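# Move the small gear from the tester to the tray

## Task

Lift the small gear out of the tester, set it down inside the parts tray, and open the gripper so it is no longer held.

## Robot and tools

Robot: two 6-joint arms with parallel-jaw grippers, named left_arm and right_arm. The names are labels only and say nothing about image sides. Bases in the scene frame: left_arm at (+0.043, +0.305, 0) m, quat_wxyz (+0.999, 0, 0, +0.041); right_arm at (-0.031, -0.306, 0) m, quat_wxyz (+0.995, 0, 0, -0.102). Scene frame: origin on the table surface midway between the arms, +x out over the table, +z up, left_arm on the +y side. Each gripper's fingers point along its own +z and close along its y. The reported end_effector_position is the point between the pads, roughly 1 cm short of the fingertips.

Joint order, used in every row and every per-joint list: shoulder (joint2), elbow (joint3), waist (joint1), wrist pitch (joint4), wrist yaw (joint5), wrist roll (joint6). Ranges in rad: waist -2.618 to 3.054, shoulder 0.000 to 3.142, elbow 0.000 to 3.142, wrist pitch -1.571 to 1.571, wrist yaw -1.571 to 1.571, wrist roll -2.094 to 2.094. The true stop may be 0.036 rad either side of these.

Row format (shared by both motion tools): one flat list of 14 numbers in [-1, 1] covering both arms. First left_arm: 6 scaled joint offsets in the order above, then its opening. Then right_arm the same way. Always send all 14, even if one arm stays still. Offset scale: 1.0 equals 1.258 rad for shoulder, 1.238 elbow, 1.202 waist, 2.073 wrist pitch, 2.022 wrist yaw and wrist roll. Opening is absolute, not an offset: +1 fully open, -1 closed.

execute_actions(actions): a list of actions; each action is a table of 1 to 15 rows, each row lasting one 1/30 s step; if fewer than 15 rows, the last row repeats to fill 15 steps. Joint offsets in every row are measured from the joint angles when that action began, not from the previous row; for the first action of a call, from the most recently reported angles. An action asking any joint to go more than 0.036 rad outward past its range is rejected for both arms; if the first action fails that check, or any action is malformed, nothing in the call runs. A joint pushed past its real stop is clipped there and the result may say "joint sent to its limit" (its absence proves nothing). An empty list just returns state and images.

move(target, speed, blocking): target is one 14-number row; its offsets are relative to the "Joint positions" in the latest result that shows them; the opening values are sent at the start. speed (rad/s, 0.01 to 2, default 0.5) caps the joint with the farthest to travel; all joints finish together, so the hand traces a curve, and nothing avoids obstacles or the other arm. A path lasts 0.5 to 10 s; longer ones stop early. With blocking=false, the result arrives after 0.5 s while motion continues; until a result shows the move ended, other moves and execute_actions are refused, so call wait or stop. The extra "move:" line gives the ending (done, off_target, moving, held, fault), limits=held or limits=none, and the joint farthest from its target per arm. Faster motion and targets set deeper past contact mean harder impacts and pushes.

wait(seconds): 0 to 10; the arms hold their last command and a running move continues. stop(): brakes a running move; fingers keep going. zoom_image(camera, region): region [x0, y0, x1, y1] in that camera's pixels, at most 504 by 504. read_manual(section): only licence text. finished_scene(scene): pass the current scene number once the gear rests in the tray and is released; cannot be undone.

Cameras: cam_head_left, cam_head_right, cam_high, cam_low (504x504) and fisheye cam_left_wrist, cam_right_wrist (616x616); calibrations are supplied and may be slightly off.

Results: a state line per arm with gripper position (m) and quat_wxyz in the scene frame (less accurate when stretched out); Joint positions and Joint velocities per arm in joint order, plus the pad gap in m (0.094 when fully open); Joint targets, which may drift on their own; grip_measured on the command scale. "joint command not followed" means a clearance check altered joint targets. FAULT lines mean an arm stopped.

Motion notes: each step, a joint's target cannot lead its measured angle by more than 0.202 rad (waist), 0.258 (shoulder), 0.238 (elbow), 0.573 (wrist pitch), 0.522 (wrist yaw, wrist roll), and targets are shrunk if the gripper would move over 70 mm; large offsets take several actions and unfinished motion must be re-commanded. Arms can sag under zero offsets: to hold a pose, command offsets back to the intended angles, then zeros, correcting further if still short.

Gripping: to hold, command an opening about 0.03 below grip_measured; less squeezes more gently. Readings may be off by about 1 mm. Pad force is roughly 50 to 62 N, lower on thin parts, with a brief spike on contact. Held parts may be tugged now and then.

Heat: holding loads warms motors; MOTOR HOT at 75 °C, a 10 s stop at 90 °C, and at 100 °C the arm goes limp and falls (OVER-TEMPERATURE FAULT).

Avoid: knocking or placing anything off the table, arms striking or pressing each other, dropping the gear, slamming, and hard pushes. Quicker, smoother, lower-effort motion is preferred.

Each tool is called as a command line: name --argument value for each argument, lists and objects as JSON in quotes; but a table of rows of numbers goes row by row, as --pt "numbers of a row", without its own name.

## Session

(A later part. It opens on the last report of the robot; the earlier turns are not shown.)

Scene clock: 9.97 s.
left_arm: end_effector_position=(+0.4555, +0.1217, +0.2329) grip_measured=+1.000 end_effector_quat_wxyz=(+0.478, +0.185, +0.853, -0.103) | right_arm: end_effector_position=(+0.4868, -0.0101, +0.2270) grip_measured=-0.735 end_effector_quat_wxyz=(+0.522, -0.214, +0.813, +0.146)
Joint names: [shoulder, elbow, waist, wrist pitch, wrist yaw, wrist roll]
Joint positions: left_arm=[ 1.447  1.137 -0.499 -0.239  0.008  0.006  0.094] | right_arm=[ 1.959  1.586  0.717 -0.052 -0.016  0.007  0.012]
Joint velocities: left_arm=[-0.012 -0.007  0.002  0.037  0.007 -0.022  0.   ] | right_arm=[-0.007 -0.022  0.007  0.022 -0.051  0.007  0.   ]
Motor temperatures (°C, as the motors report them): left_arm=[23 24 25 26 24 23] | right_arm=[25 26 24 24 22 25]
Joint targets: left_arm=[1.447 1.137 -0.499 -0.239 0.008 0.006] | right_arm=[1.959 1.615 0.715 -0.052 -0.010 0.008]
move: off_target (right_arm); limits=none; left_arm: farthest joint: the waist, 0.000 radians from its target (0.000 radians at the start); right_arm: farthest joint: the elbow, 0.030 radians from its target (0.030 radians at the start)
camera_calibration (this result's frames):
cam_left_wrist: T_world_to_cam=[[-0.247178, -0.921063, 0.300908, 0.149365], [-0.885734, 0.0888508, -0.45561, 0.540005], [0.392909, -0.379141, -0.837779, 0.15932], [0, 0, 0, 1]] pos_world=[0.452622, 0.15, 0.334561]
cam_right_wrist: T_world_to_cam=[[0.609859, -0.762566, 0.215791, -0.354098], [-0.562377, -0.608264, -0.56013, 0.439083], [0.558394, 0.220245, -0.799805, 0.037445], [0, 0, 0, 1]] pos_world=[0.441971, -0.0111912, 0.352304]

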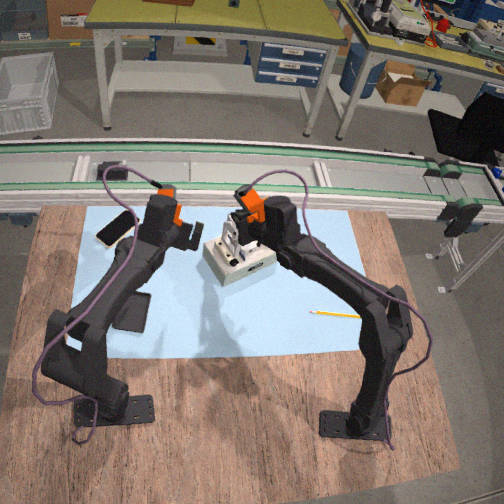

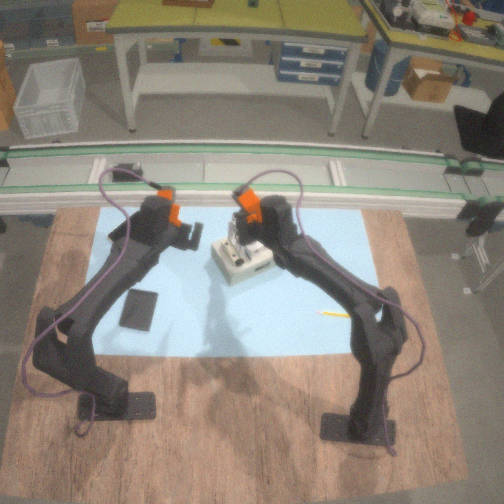

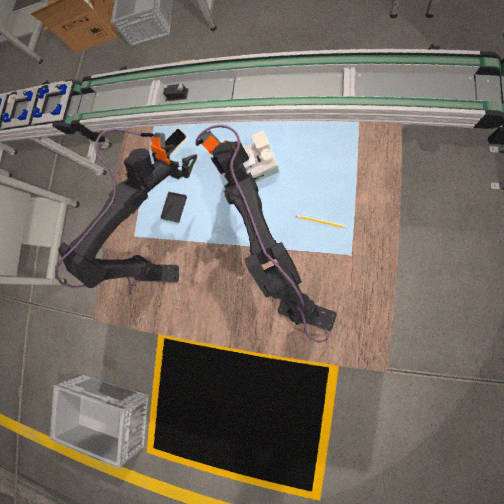

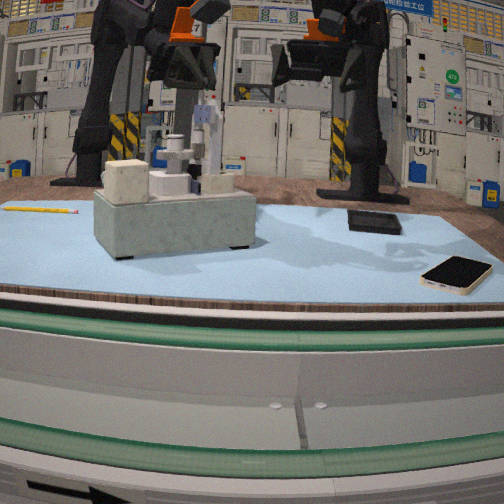

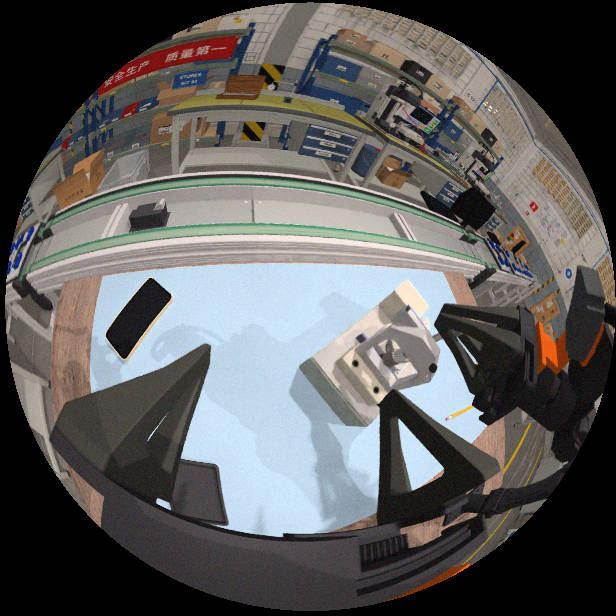

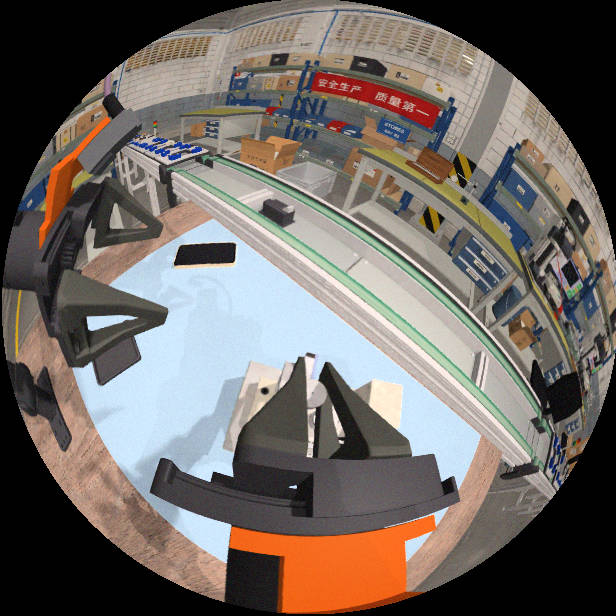

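Holding something (12 mm). Try a lift of about 2 cm.

move --target '[0,0,0,0,0,0,1,0,0.1,0,-0.04,0,0,-0.8]' --speed 0.15

zoom_image --camera "cam_low" --region '[120, 30, 280, 190]'

Scene clock: 11.27 s.
left_arm: end_effector_position=(+0.4555, +0.1217, +0.2329) grip_measured=+1.000 end_effector_quat_wxyz=(+0.478, +0.185, +0.853, -0.103) | right_arm: end_effector_position=(+0.4870, -0.0100, +0.2278) grip_measured=-0.735 end_effector_quat_wxyz=(+0.500, -0.218, +0.827, +0.140)
Joint names: [shoulder, elbow, waist, wrist pitch, wrist yaw, wrist roll]
Joint positions: left_arm=[ 1.447  1.137 -0.499 -0.239  0.008  0.006  0.094] | right_arm=[ 1.978  1.665  0.717 -0.167 -0.016  0.007  0.012]
Joint velocities: left_arm=[ 0.002 -0.007 -0.017 -0.007  0.007 -0.007  0.   ] | right_arm=[ 0.002  0.002 -0.007 -0.022 -0.007  0.022  0.   ]
Motor temperatures (°C, as the motors report them): left_arm=[23 24 25 26 24 23] | right_arm=[25 26 24 25 22 25]
Joint targets: left_arm=[1.447 1.137 -0.499 -0.239 0.008 0.006] | right_arm=[1.959 1.710 0.717 -0.135 -0.016 0.007]
move: off_target (right_arm); limits=none; left_arm: farthest joint: the waist, 0.000 radians from its target (0.000 radians at the start); right_arm: farthest joint: the elbow, 0.045 radians from its target (0.124 radians at the start)
camera_calibration (this result's frames):
cam_left_wrist: T_world_to_cam=[[-0.247178, -0.921063, 0.300908, 0.149365], [-0.885734, 0.0888508, -0.45561, 0.540005], [0.392909, -0.379141, -0.837779, 0.15932], [0, 0, 0, 1]] pos_world=[0.452622, 0.15, 0.334561]
cam_right_wrist: T_world_to_cam=[[0.61998, -0.75688, 0.206776, -0.357123], [-0.588154, -0.622744, -0.516009, 0.442057], [0.519326, 0.198299, -0.831251, 0.0639248], [0, 0, 0, 1]] pos_world=[0.448209, -0.00768722, 0.355087]

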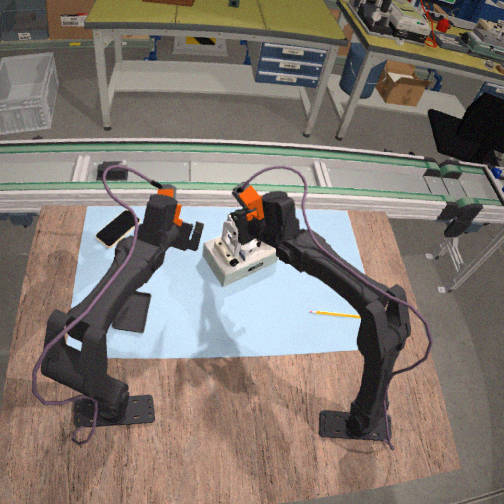

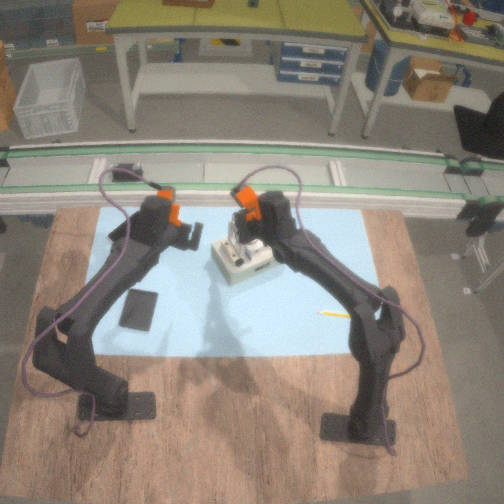

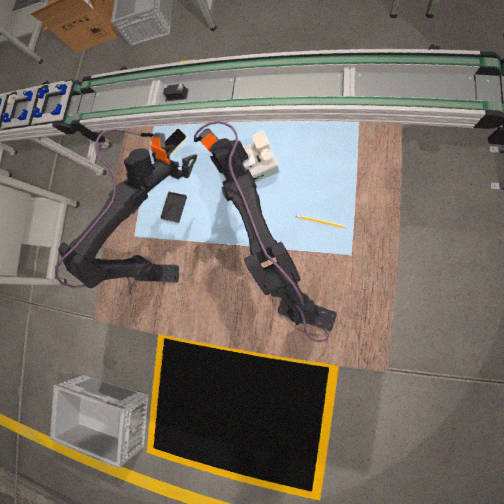

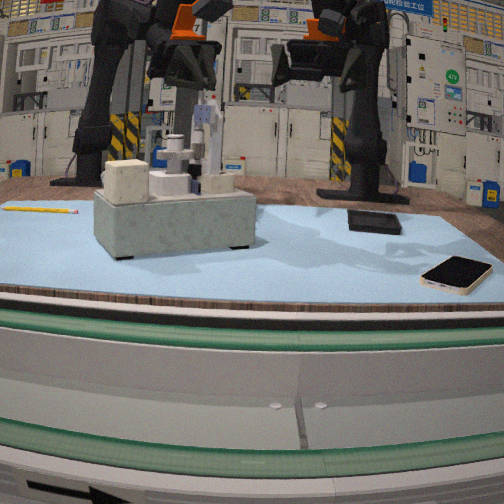

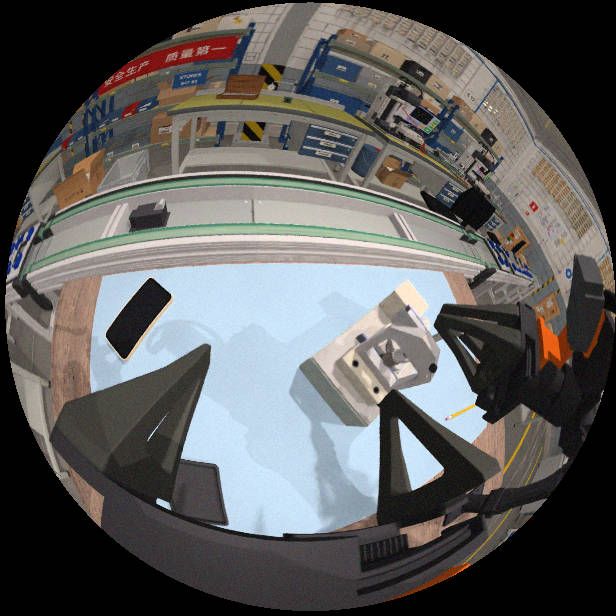

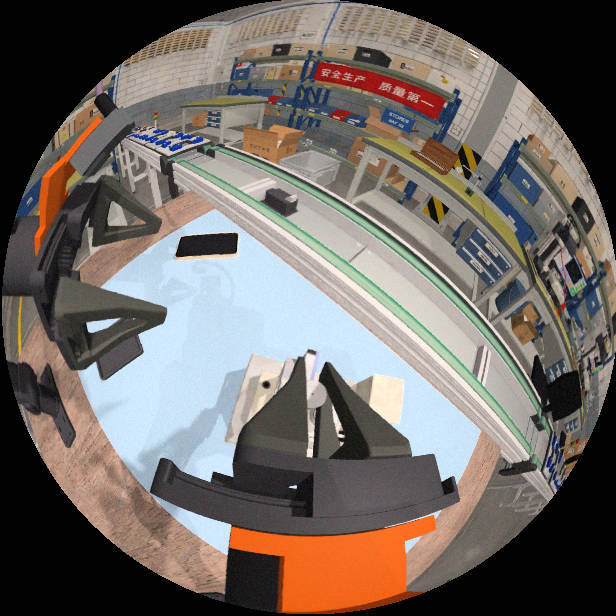

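Region (120, 30, 280, 190) of cam_low's 504x504 image, scaled by 3.150, with more detail than that image has.

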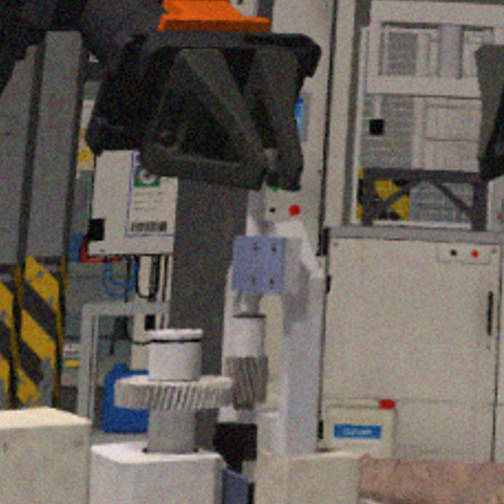

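move --target '[0,0,0,0,0,0,1,-0.06,0.16,0,0.12,0,0,-0.8]' --speed 0.15

zoom_image --camera "cam_low" --region '[120, 30, 280, 190]'

zoom_image --camera "cam_left_wrist" --region '[320, 280, 480, 420]'

Scene clock: 13.37 s.
left_arm: end_effector_position=(+0.4555, +0.1217, +0.2329) grip_measured=+1.000 end_effector_quat_wxyz=(+0.478, +0.185, +0.853, -0.103) | right_arm: end_effector_position=(+0.4874, -0.0098, +0.2380) grip_measured=-0.735 end_effector_quat_wxyz=(+0.498, -0.218, +0.828, +0.139)
Joint names: [shoulder, elbow, waist, wrist pitch, wrist yaw, wrist roll]
Joint positions: left_arm=[ 1.447  1.137 -0.499 -0.239  0.008  0.006  0.094] | right_arm=[ 1.979  1.711  0.717 -0.216 -0.016  0.007  0.012]
Joint velocities: left_arm=[-0.007 -0.007 -0.012  0.007 -0.007  0.037  0.   ] | right_arm=[-0.022 -0.007 -0.007 -0.037 -0.007  0.022  0.   ]
Motor temperatures (°C, as the motors report them): left_arm=[24 25 25 27 24 23] | right_arm=[26 27 24 26 22 25]
Joint targets: left_arm=[1.447 1.137 -0.499 -0.239 0.008 0.006] | right_arm=[1.943 1.783 0.717 -0.075 -0.016 0.007]
move: off_target (right_arm); limits=none; left_arm: farthest joint: the waist, 0.000 radians from its target (0.000 radians at the start); right_arm: farthest joint: the wrist pitch, 0.297 radians from its target (0.249 radians at the start)
camera_calibration (this result's frames):
cam_left_wrist: T_world_to_cam=[[-0.247178, -0.921063, 0.300908, 0.149365], [-0.885734, 0.0888508, -0.45561, 0.540005], [0.392909, -0.379141, -0.837779, 0.15932], [0, 0, 0, 1]] pos_world=[0.452622, 0.15, 0.334561]
cam_right_wrist: T_world_to_cam=[[0.620736, -0.756456, 0.206062, -0.359495], [-0.590036, -0.623801, -0.512573, 0.447762], [0.51628, 0.196588, -0.833551, 0.0741331], [0, 0, 0, 1]] pos_world=[0.449073, -0.00720177, 0.365382]

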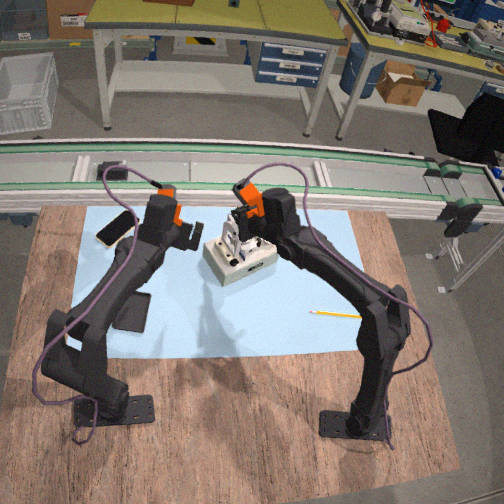

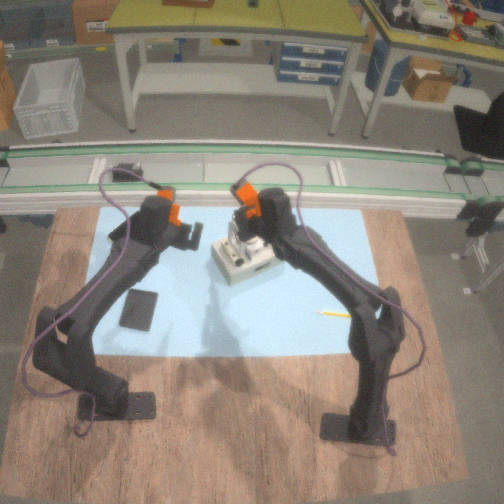

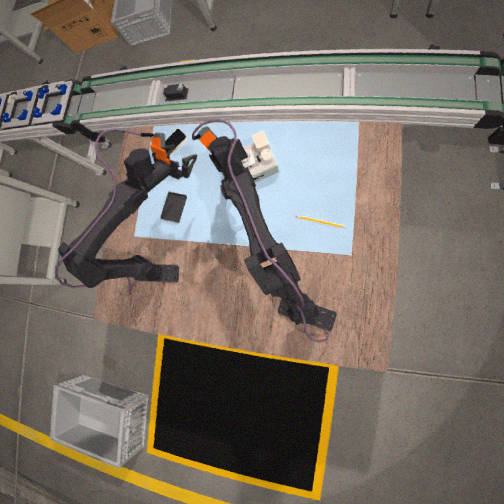

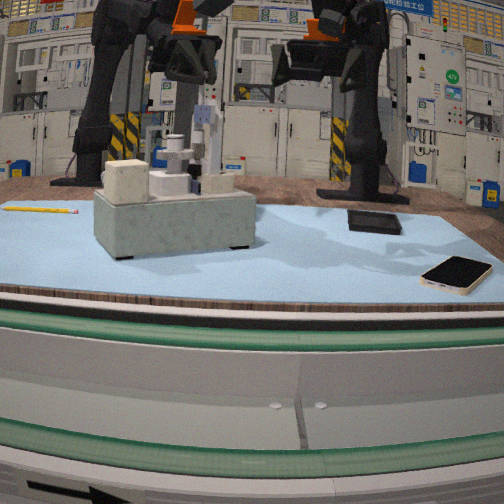

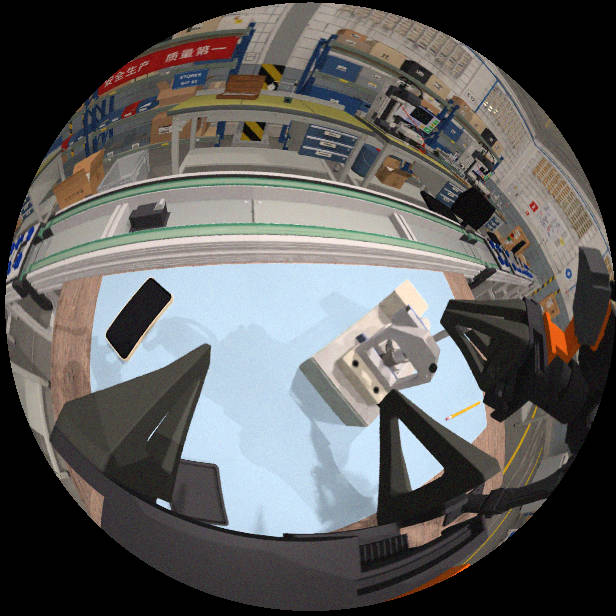

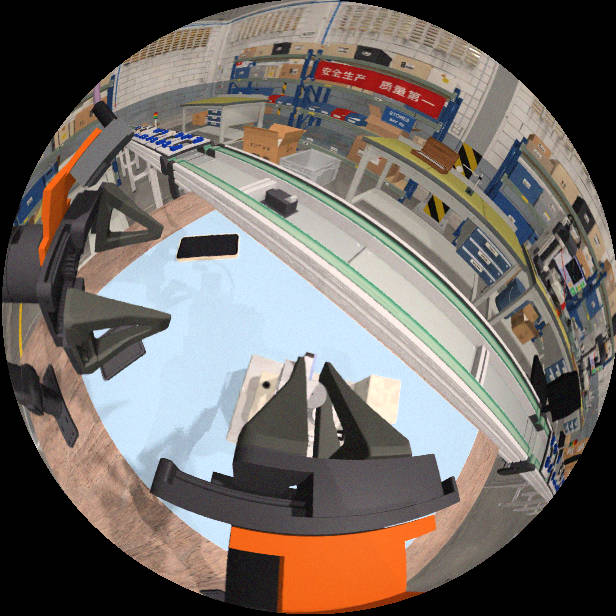

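Region (120, 30, 280, 190) of cam_low's 504x504 image, scaled by 3.150, with more detail than that image has.

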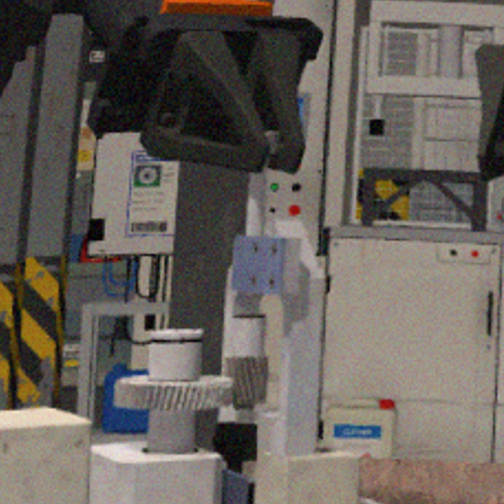

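Region (320, 280, 480, 420) of cam_left_wrist's 616x616 image, scaled by 3.150, with more detail than that image has; it fills the top 441 rows of this view, and the rest is white.

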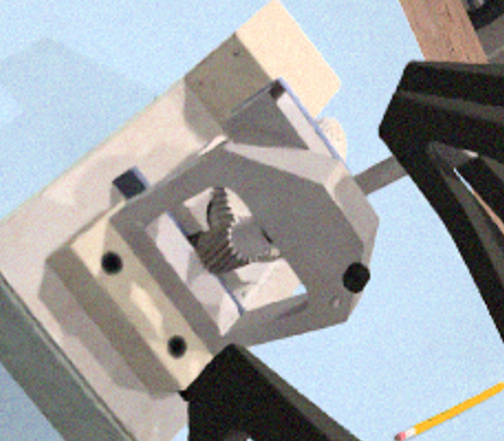

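move --target '[0.487,-0.26,0.14,0.723,0.451,0,-0.32,-0.03,0.06,0,0.07,0,0,-0.8]' --speed 0.7

Scene clock: 16.77 s.
left_arm: end_effector_position=(+0.4524, +0.0516, +0.1397) grip_measured=-0.317 end_effector_quat_wxyz=(+0.590, +0.392, +0.588, -0.389) | right_arm: end_effector_position=(+0.4877, -0.0096, +0.2283) grip_measured=-0.735 end_effector_quat_wxyz=(+0.488, -0.219, +0.834, +0.137)
Joint names: [shoulder, elbow, waist, wrist pitch, wrist yaw, wrist roll]
Joint positions: left_arm=[ 2.059  0.821 -0.341  1.237  0.911  0.006  0.032] | right_arm=[ 1.993  1.711  0.717 -0.225 -0.016  0.007  0.012]
Joint velocities: left_arm=[ 0.002 -0.002 -0.007 -0.007  0.007  0.051 -0.001] | right_arm=[-0.012 -0.002  0.007 -0.051 -0.037 -0.051 -0.   ]
Motor temperatures (°C, as the motors report them): left_arm=[24 25 25 27 24 23] | right_arm=[28 28 24 27 22 25]
Joint targets: left_arm=[2.060 0.815 -0.331 1.259 0.920 0.006] | right_arm=[1.948 1.776 0.717 -0.090 -0.016 0.007]
move: off_target (left_arm, right_arm); limits=none; left_arm: farthest joint: the wrist pitch, 0.023 radians from its target (1.499 radians at the start); right_arm: farthest joint: the wrist pitch, 0.155 radians from its target (0.145 radians at the start)
camera_calibration (this result's frames):
cam_left_wrist: T_world_to_cam=[[-0.877158, -0.344869, 0.334156, 0.362709], [-0.447191, 0.333094, -0.830102, 0.342357], [0.174971, -0.877562, -0.446398, 0.125545], [0, 0, 0, 1]] pos_world=[0.449285, 0.121224, 0.219033]
cam_right_wrist: T_world_to_cam=[[0.624808, -0.754168, 0.2021, -0.358626], [-0.600076, -0.629441, -0.493673, 0.443649], [0.499523, 0.187175, -0.845838, 0.0767202], [0, 0, 0, 1]] pos_world=[0.451972, -0.00557343, 0.356389]

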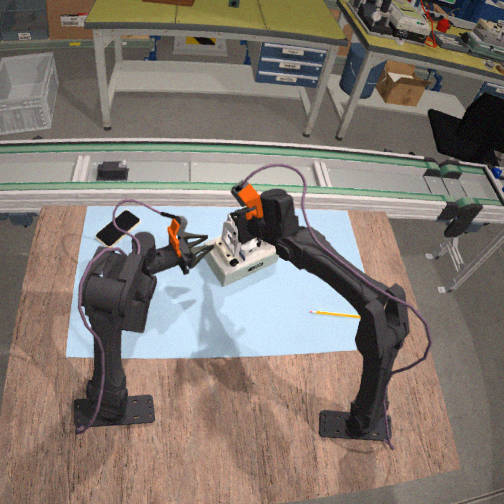

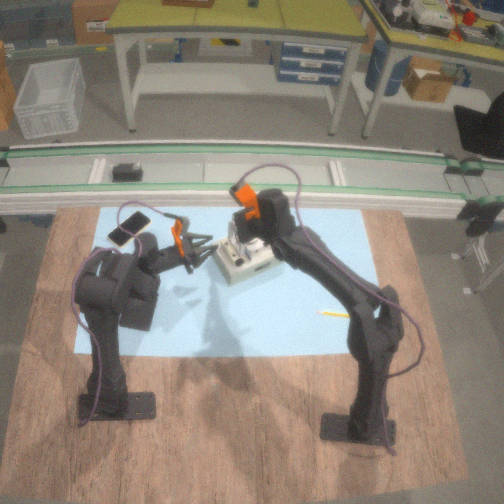

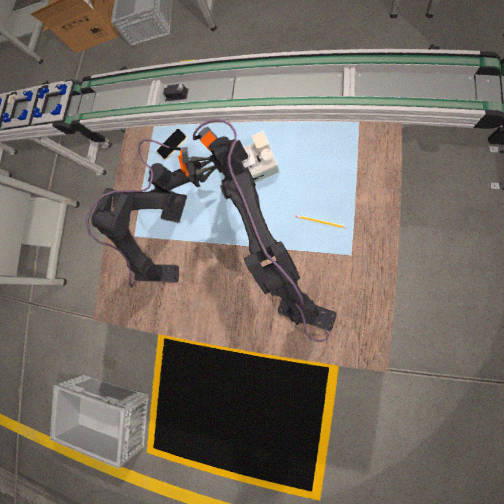

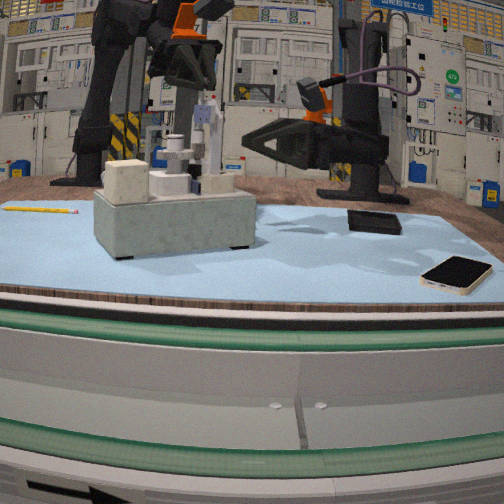

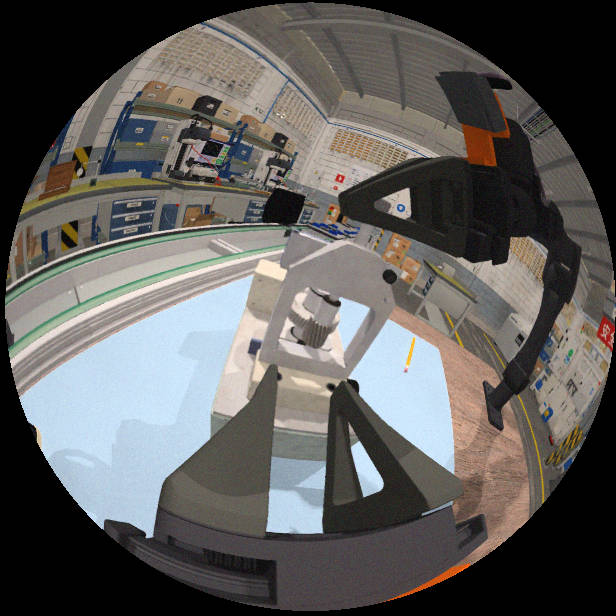

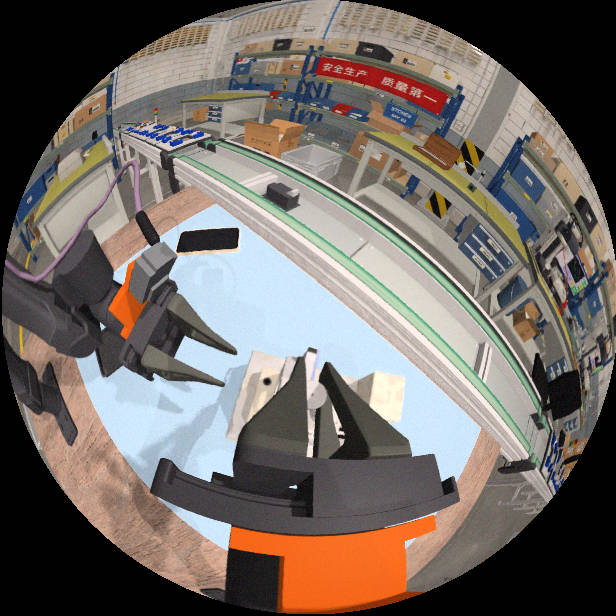

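move --target '[0.1,0.165,-0.124,-0.03,-0.075,0,-0.32,-0.03,0.07,0,0.09,0,0,-0.8]' --speed 0.12

zoom_image --camera "cam_low" --region '[140, 60, 300, 220]'

Scene clock: 19.07 s.
left_arm: end_effector_position=(+0.4678, +0.0064, +0.1331) grip_measured=-0.318 end_effector_quat_wxyz=(+0.592, +0.396, +0.583, -0.391) | right_arm: end_effector_position=(+0.4879, -0.0094, +0.2285) grip_measured=-0.735 end_effector_quat_wxyz=(+0.488, -0.219, +0.834, +0.137)
Joint names: [shoulder, elbow, waist, wrist pitch, wrist yaw, wrist roll]
Joint positions: left_arm=[ 2.159  0.955 -0.443  1.214  0.819  0.006  0.032] | right_arm=[ 1.994  1.715  0.717 -0.23  -0.017  0.007  0.012]
Joint velocities: left_arm=[ 0.012 -0.002 -0.007 -0.022  0.037  0.066 -0.   ] | right_arm=[ 0.002 -0.002  0.017 -0.022 -0.066 -0.081  0.   ]
Motor temperatures (°C, as the motors report them): left_arm=[24 25 25 27 24 23] | right_arm=[29 29 24 28 22 25]
Joint targets: left_arm=[2.185 1.026 -0.490 1.175 0.760 0.006] | right_arm=[1.962 1.784 0.717 -0.070 -0.016 0.007]
move: off_target (left_arm, right_arm); limits=none; left_arm: farthest joint: the elbow, 0.070 radians from its target (0.204 radians at the start); right_arm: farthest joint: the wrist pitch, 0.191 radians from its target (0.187 radians at the start)
camera_calibration (this result's frames):
cam_left_wrist: T_world_to_cam=[[-0.883831, -0.335217, 0.326302, 0.366976], [-0.435356, 0.334137, -0.835953, 0.354053], [0.171196, -0.880899, -0.441259, 0.0812858], [0, 0, 0, 1]] pos_world=[0.464568, 0.0763191, 0.212094]
cam_right_wrist: T_world_to_cam=[[0.625347, -0.753842, 0.201654, -0.35879], [-0.600567, -0.629929, -0.492451, 0.443883], [0.498258, 0.186846, -0.846657, 0.0775665], [0, 0, 0, 1]] pos_world=[0.452301, -0.00534882, 0.356614]

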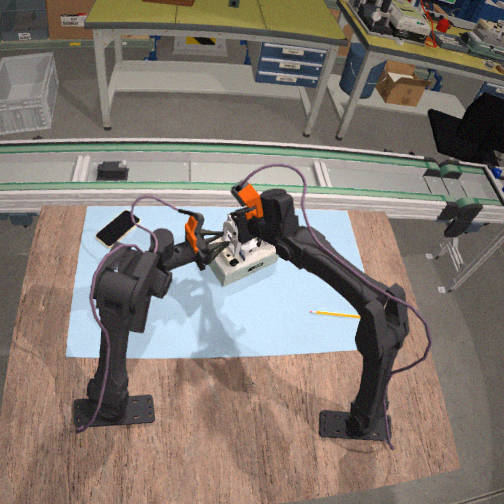

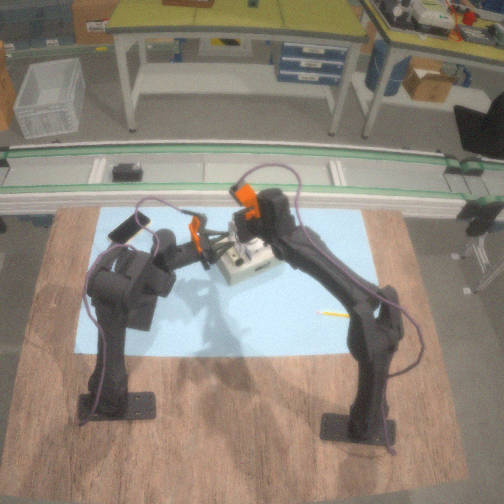

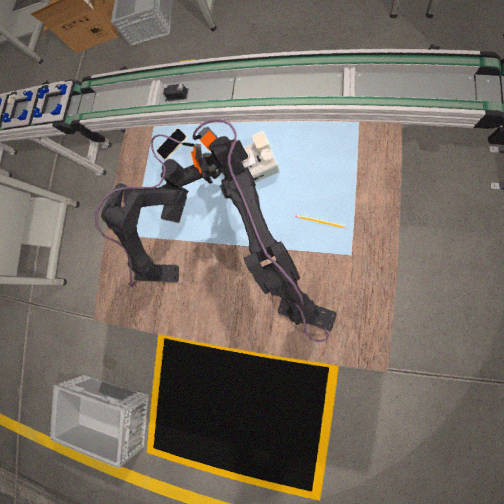

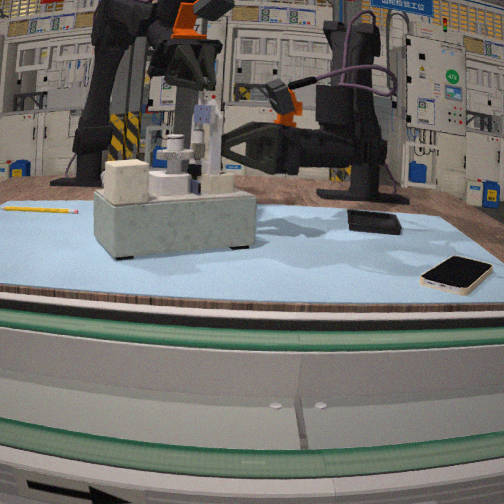

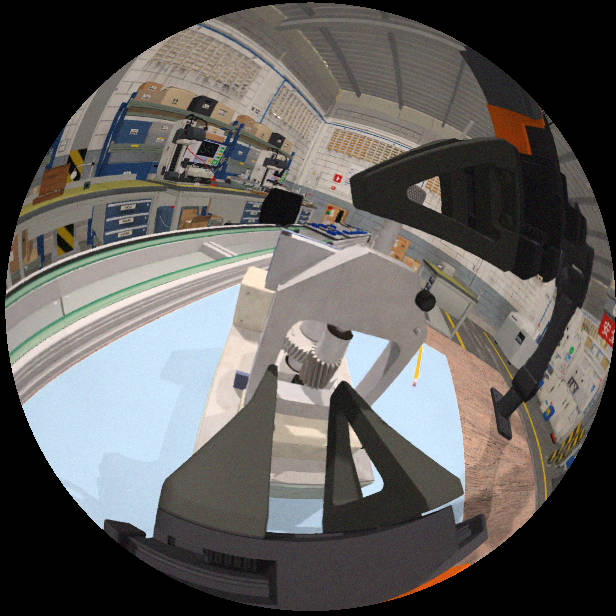

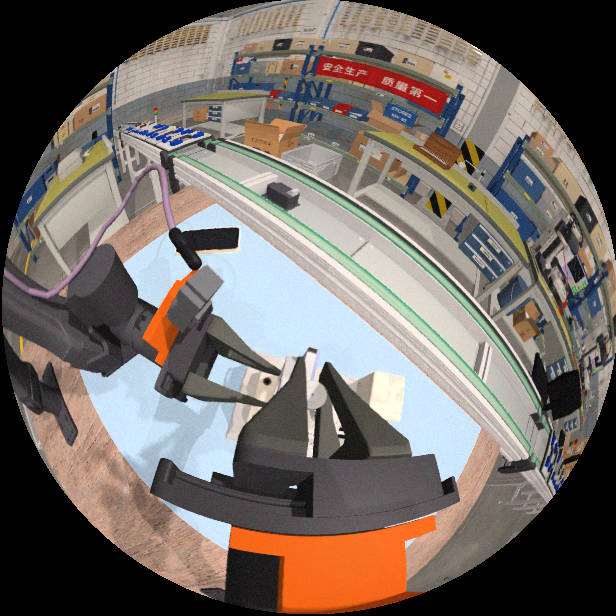

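Region (140, 60, 300, 220) of cam_low's 504x504 image, scaled by 3.150, with more detail than that image has.

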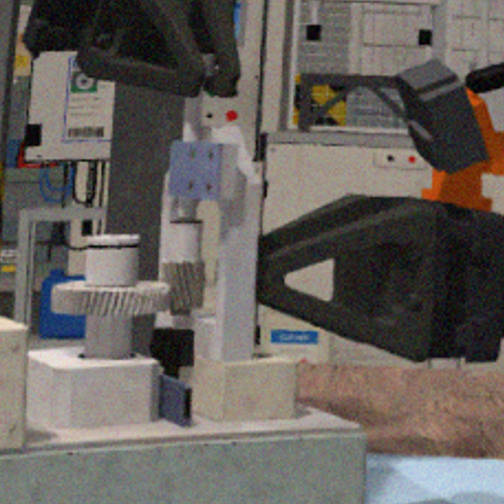

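move --target '[-0.012,-0.02,-0.008,0.006,0.012,0,-0.4,-0.03,0.07,0,0.09,0,0,-0.8]' --speed 0.1

zoom_image --camera "cam_left_wrist" --region '[220, 280, 420, 440]'

Scene clock: 21.50 s.
left_arm: end_effector_position=(+0.4636, +0.0080, +0.1284) grip_measured=-0.397 end_effector_quat_wxyz=(+0.585, +0.399, +0.585, -0.395) | right_arm: end_effector_position=(+0.4878, -0.0095, +0.2284) grip_measured=-0.735 end_effector_quat_wxyz=(+0.486, -0.220, +0.835, +0.137)
Joint names: [shoulder, elbow, waist, wrist pitch, wrist yaw, wrist roll]
Joint positions: left_arm=[ 2.159  0.941 -0.439  1.215  0.835  0.006  0.028] | right_arm=[ 1.996  1.72   0.717 -0.236 -0.017  0.007  0.012]
Joint velocities: left_arm=[-0.002  0.017 -0.012  0.051 -0.037 -0.066  0.001] | right_arm=[ 0.007 -0.012 -0.002  0.051 -0.095  0.007  0.   ]
Motor temperatures (°C, as the motors report them): left_arm=[25 25 25 27 24 23] | right_arm=[30 30 24 29 22 25]
Joint targets: left_arm=[2.144 0.931 -0.453 1.226 0.843 0.006] | right_arm=[1.963 1.789 0.717 -0.075 -0.017 0.007]
move: off_target (right_arm); limits=none; left_arm: farthest joint: the shoulder, 0.015 radians from its target (0.015 radians at the start); right_arm: farthest joint: the wrist pitch, 0.192 radians from its target (0.186 radians at the start)
camera_calibration (this result's frames):
cam_left_wrist: T_world_to_cam=[[-0.883612, -0.326338, 0.335758, 0.363871], [-0.441738, 0.343278, -0.828872, 0.349763], [0.155235, -0.880718, -0.44748, 0.0896041], [0, 0, 0, 1]] pos_world=[0.462114, 0.0775951, 0.207832]
cam_right_wrist: T_world_to_cam=[[0.625882, -0.753541, 0.201115, -0.35891], [-0.601874, -0.630664, -0.489909, 0.443869], [0.496003, 0.185579, -0.848258, 0.0790411], [0, 0, 0, 1]] pos_world=[0.452584, -0.00519001, 0.356685]

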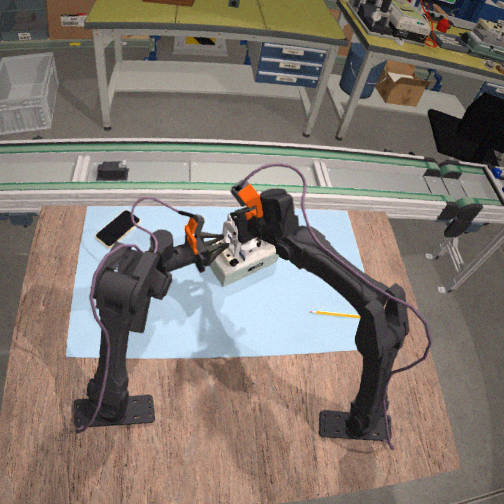

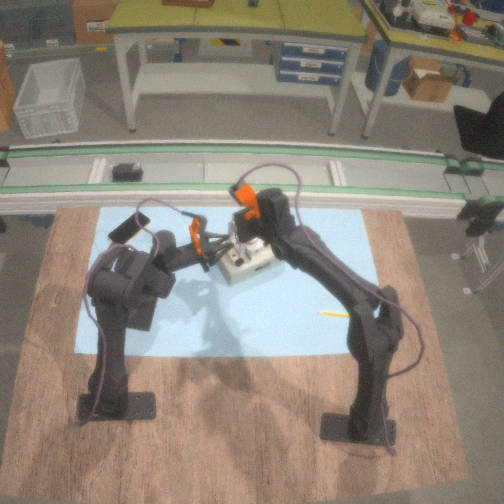

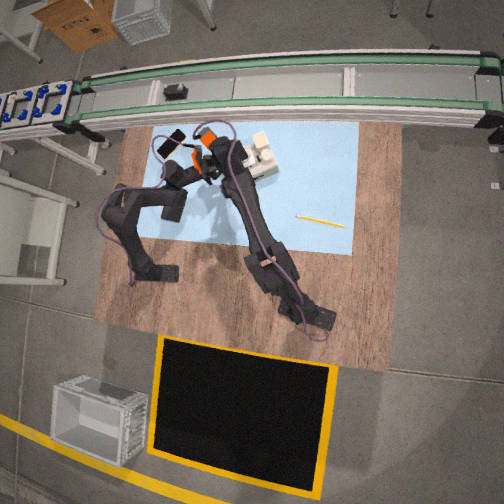

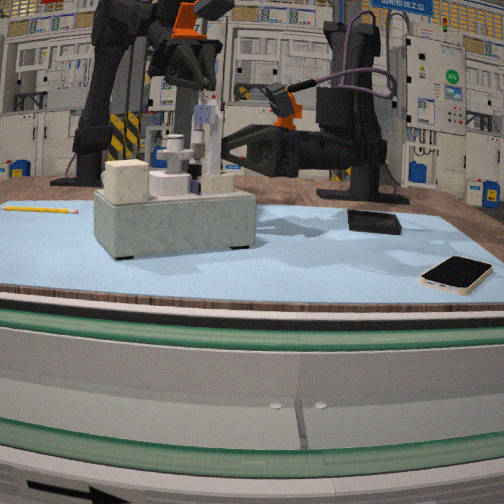

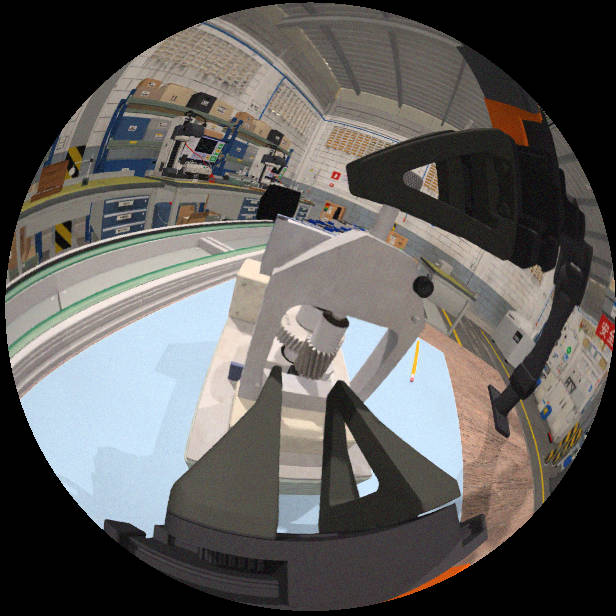

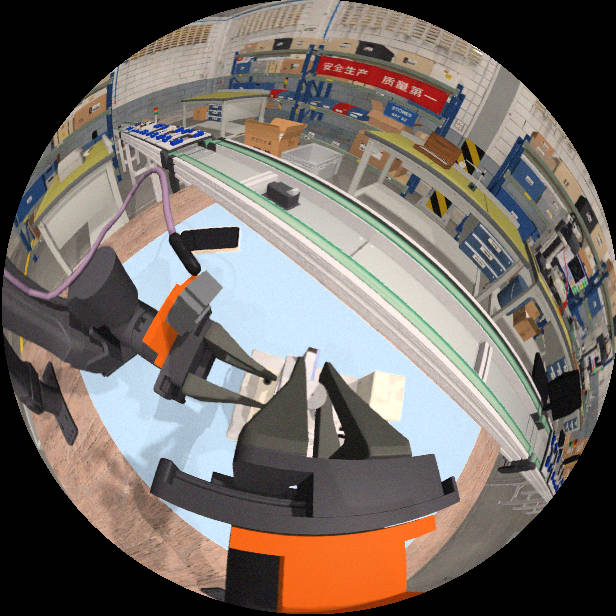

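Region (220, 280, 420, 440) of cam_left_wrist's 616x616 image, scaled by 2.520, with more detail than that image has; it fills the top 403 rows of this view, and the rest is white.

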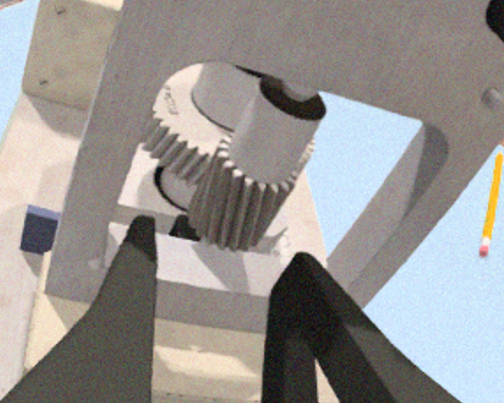

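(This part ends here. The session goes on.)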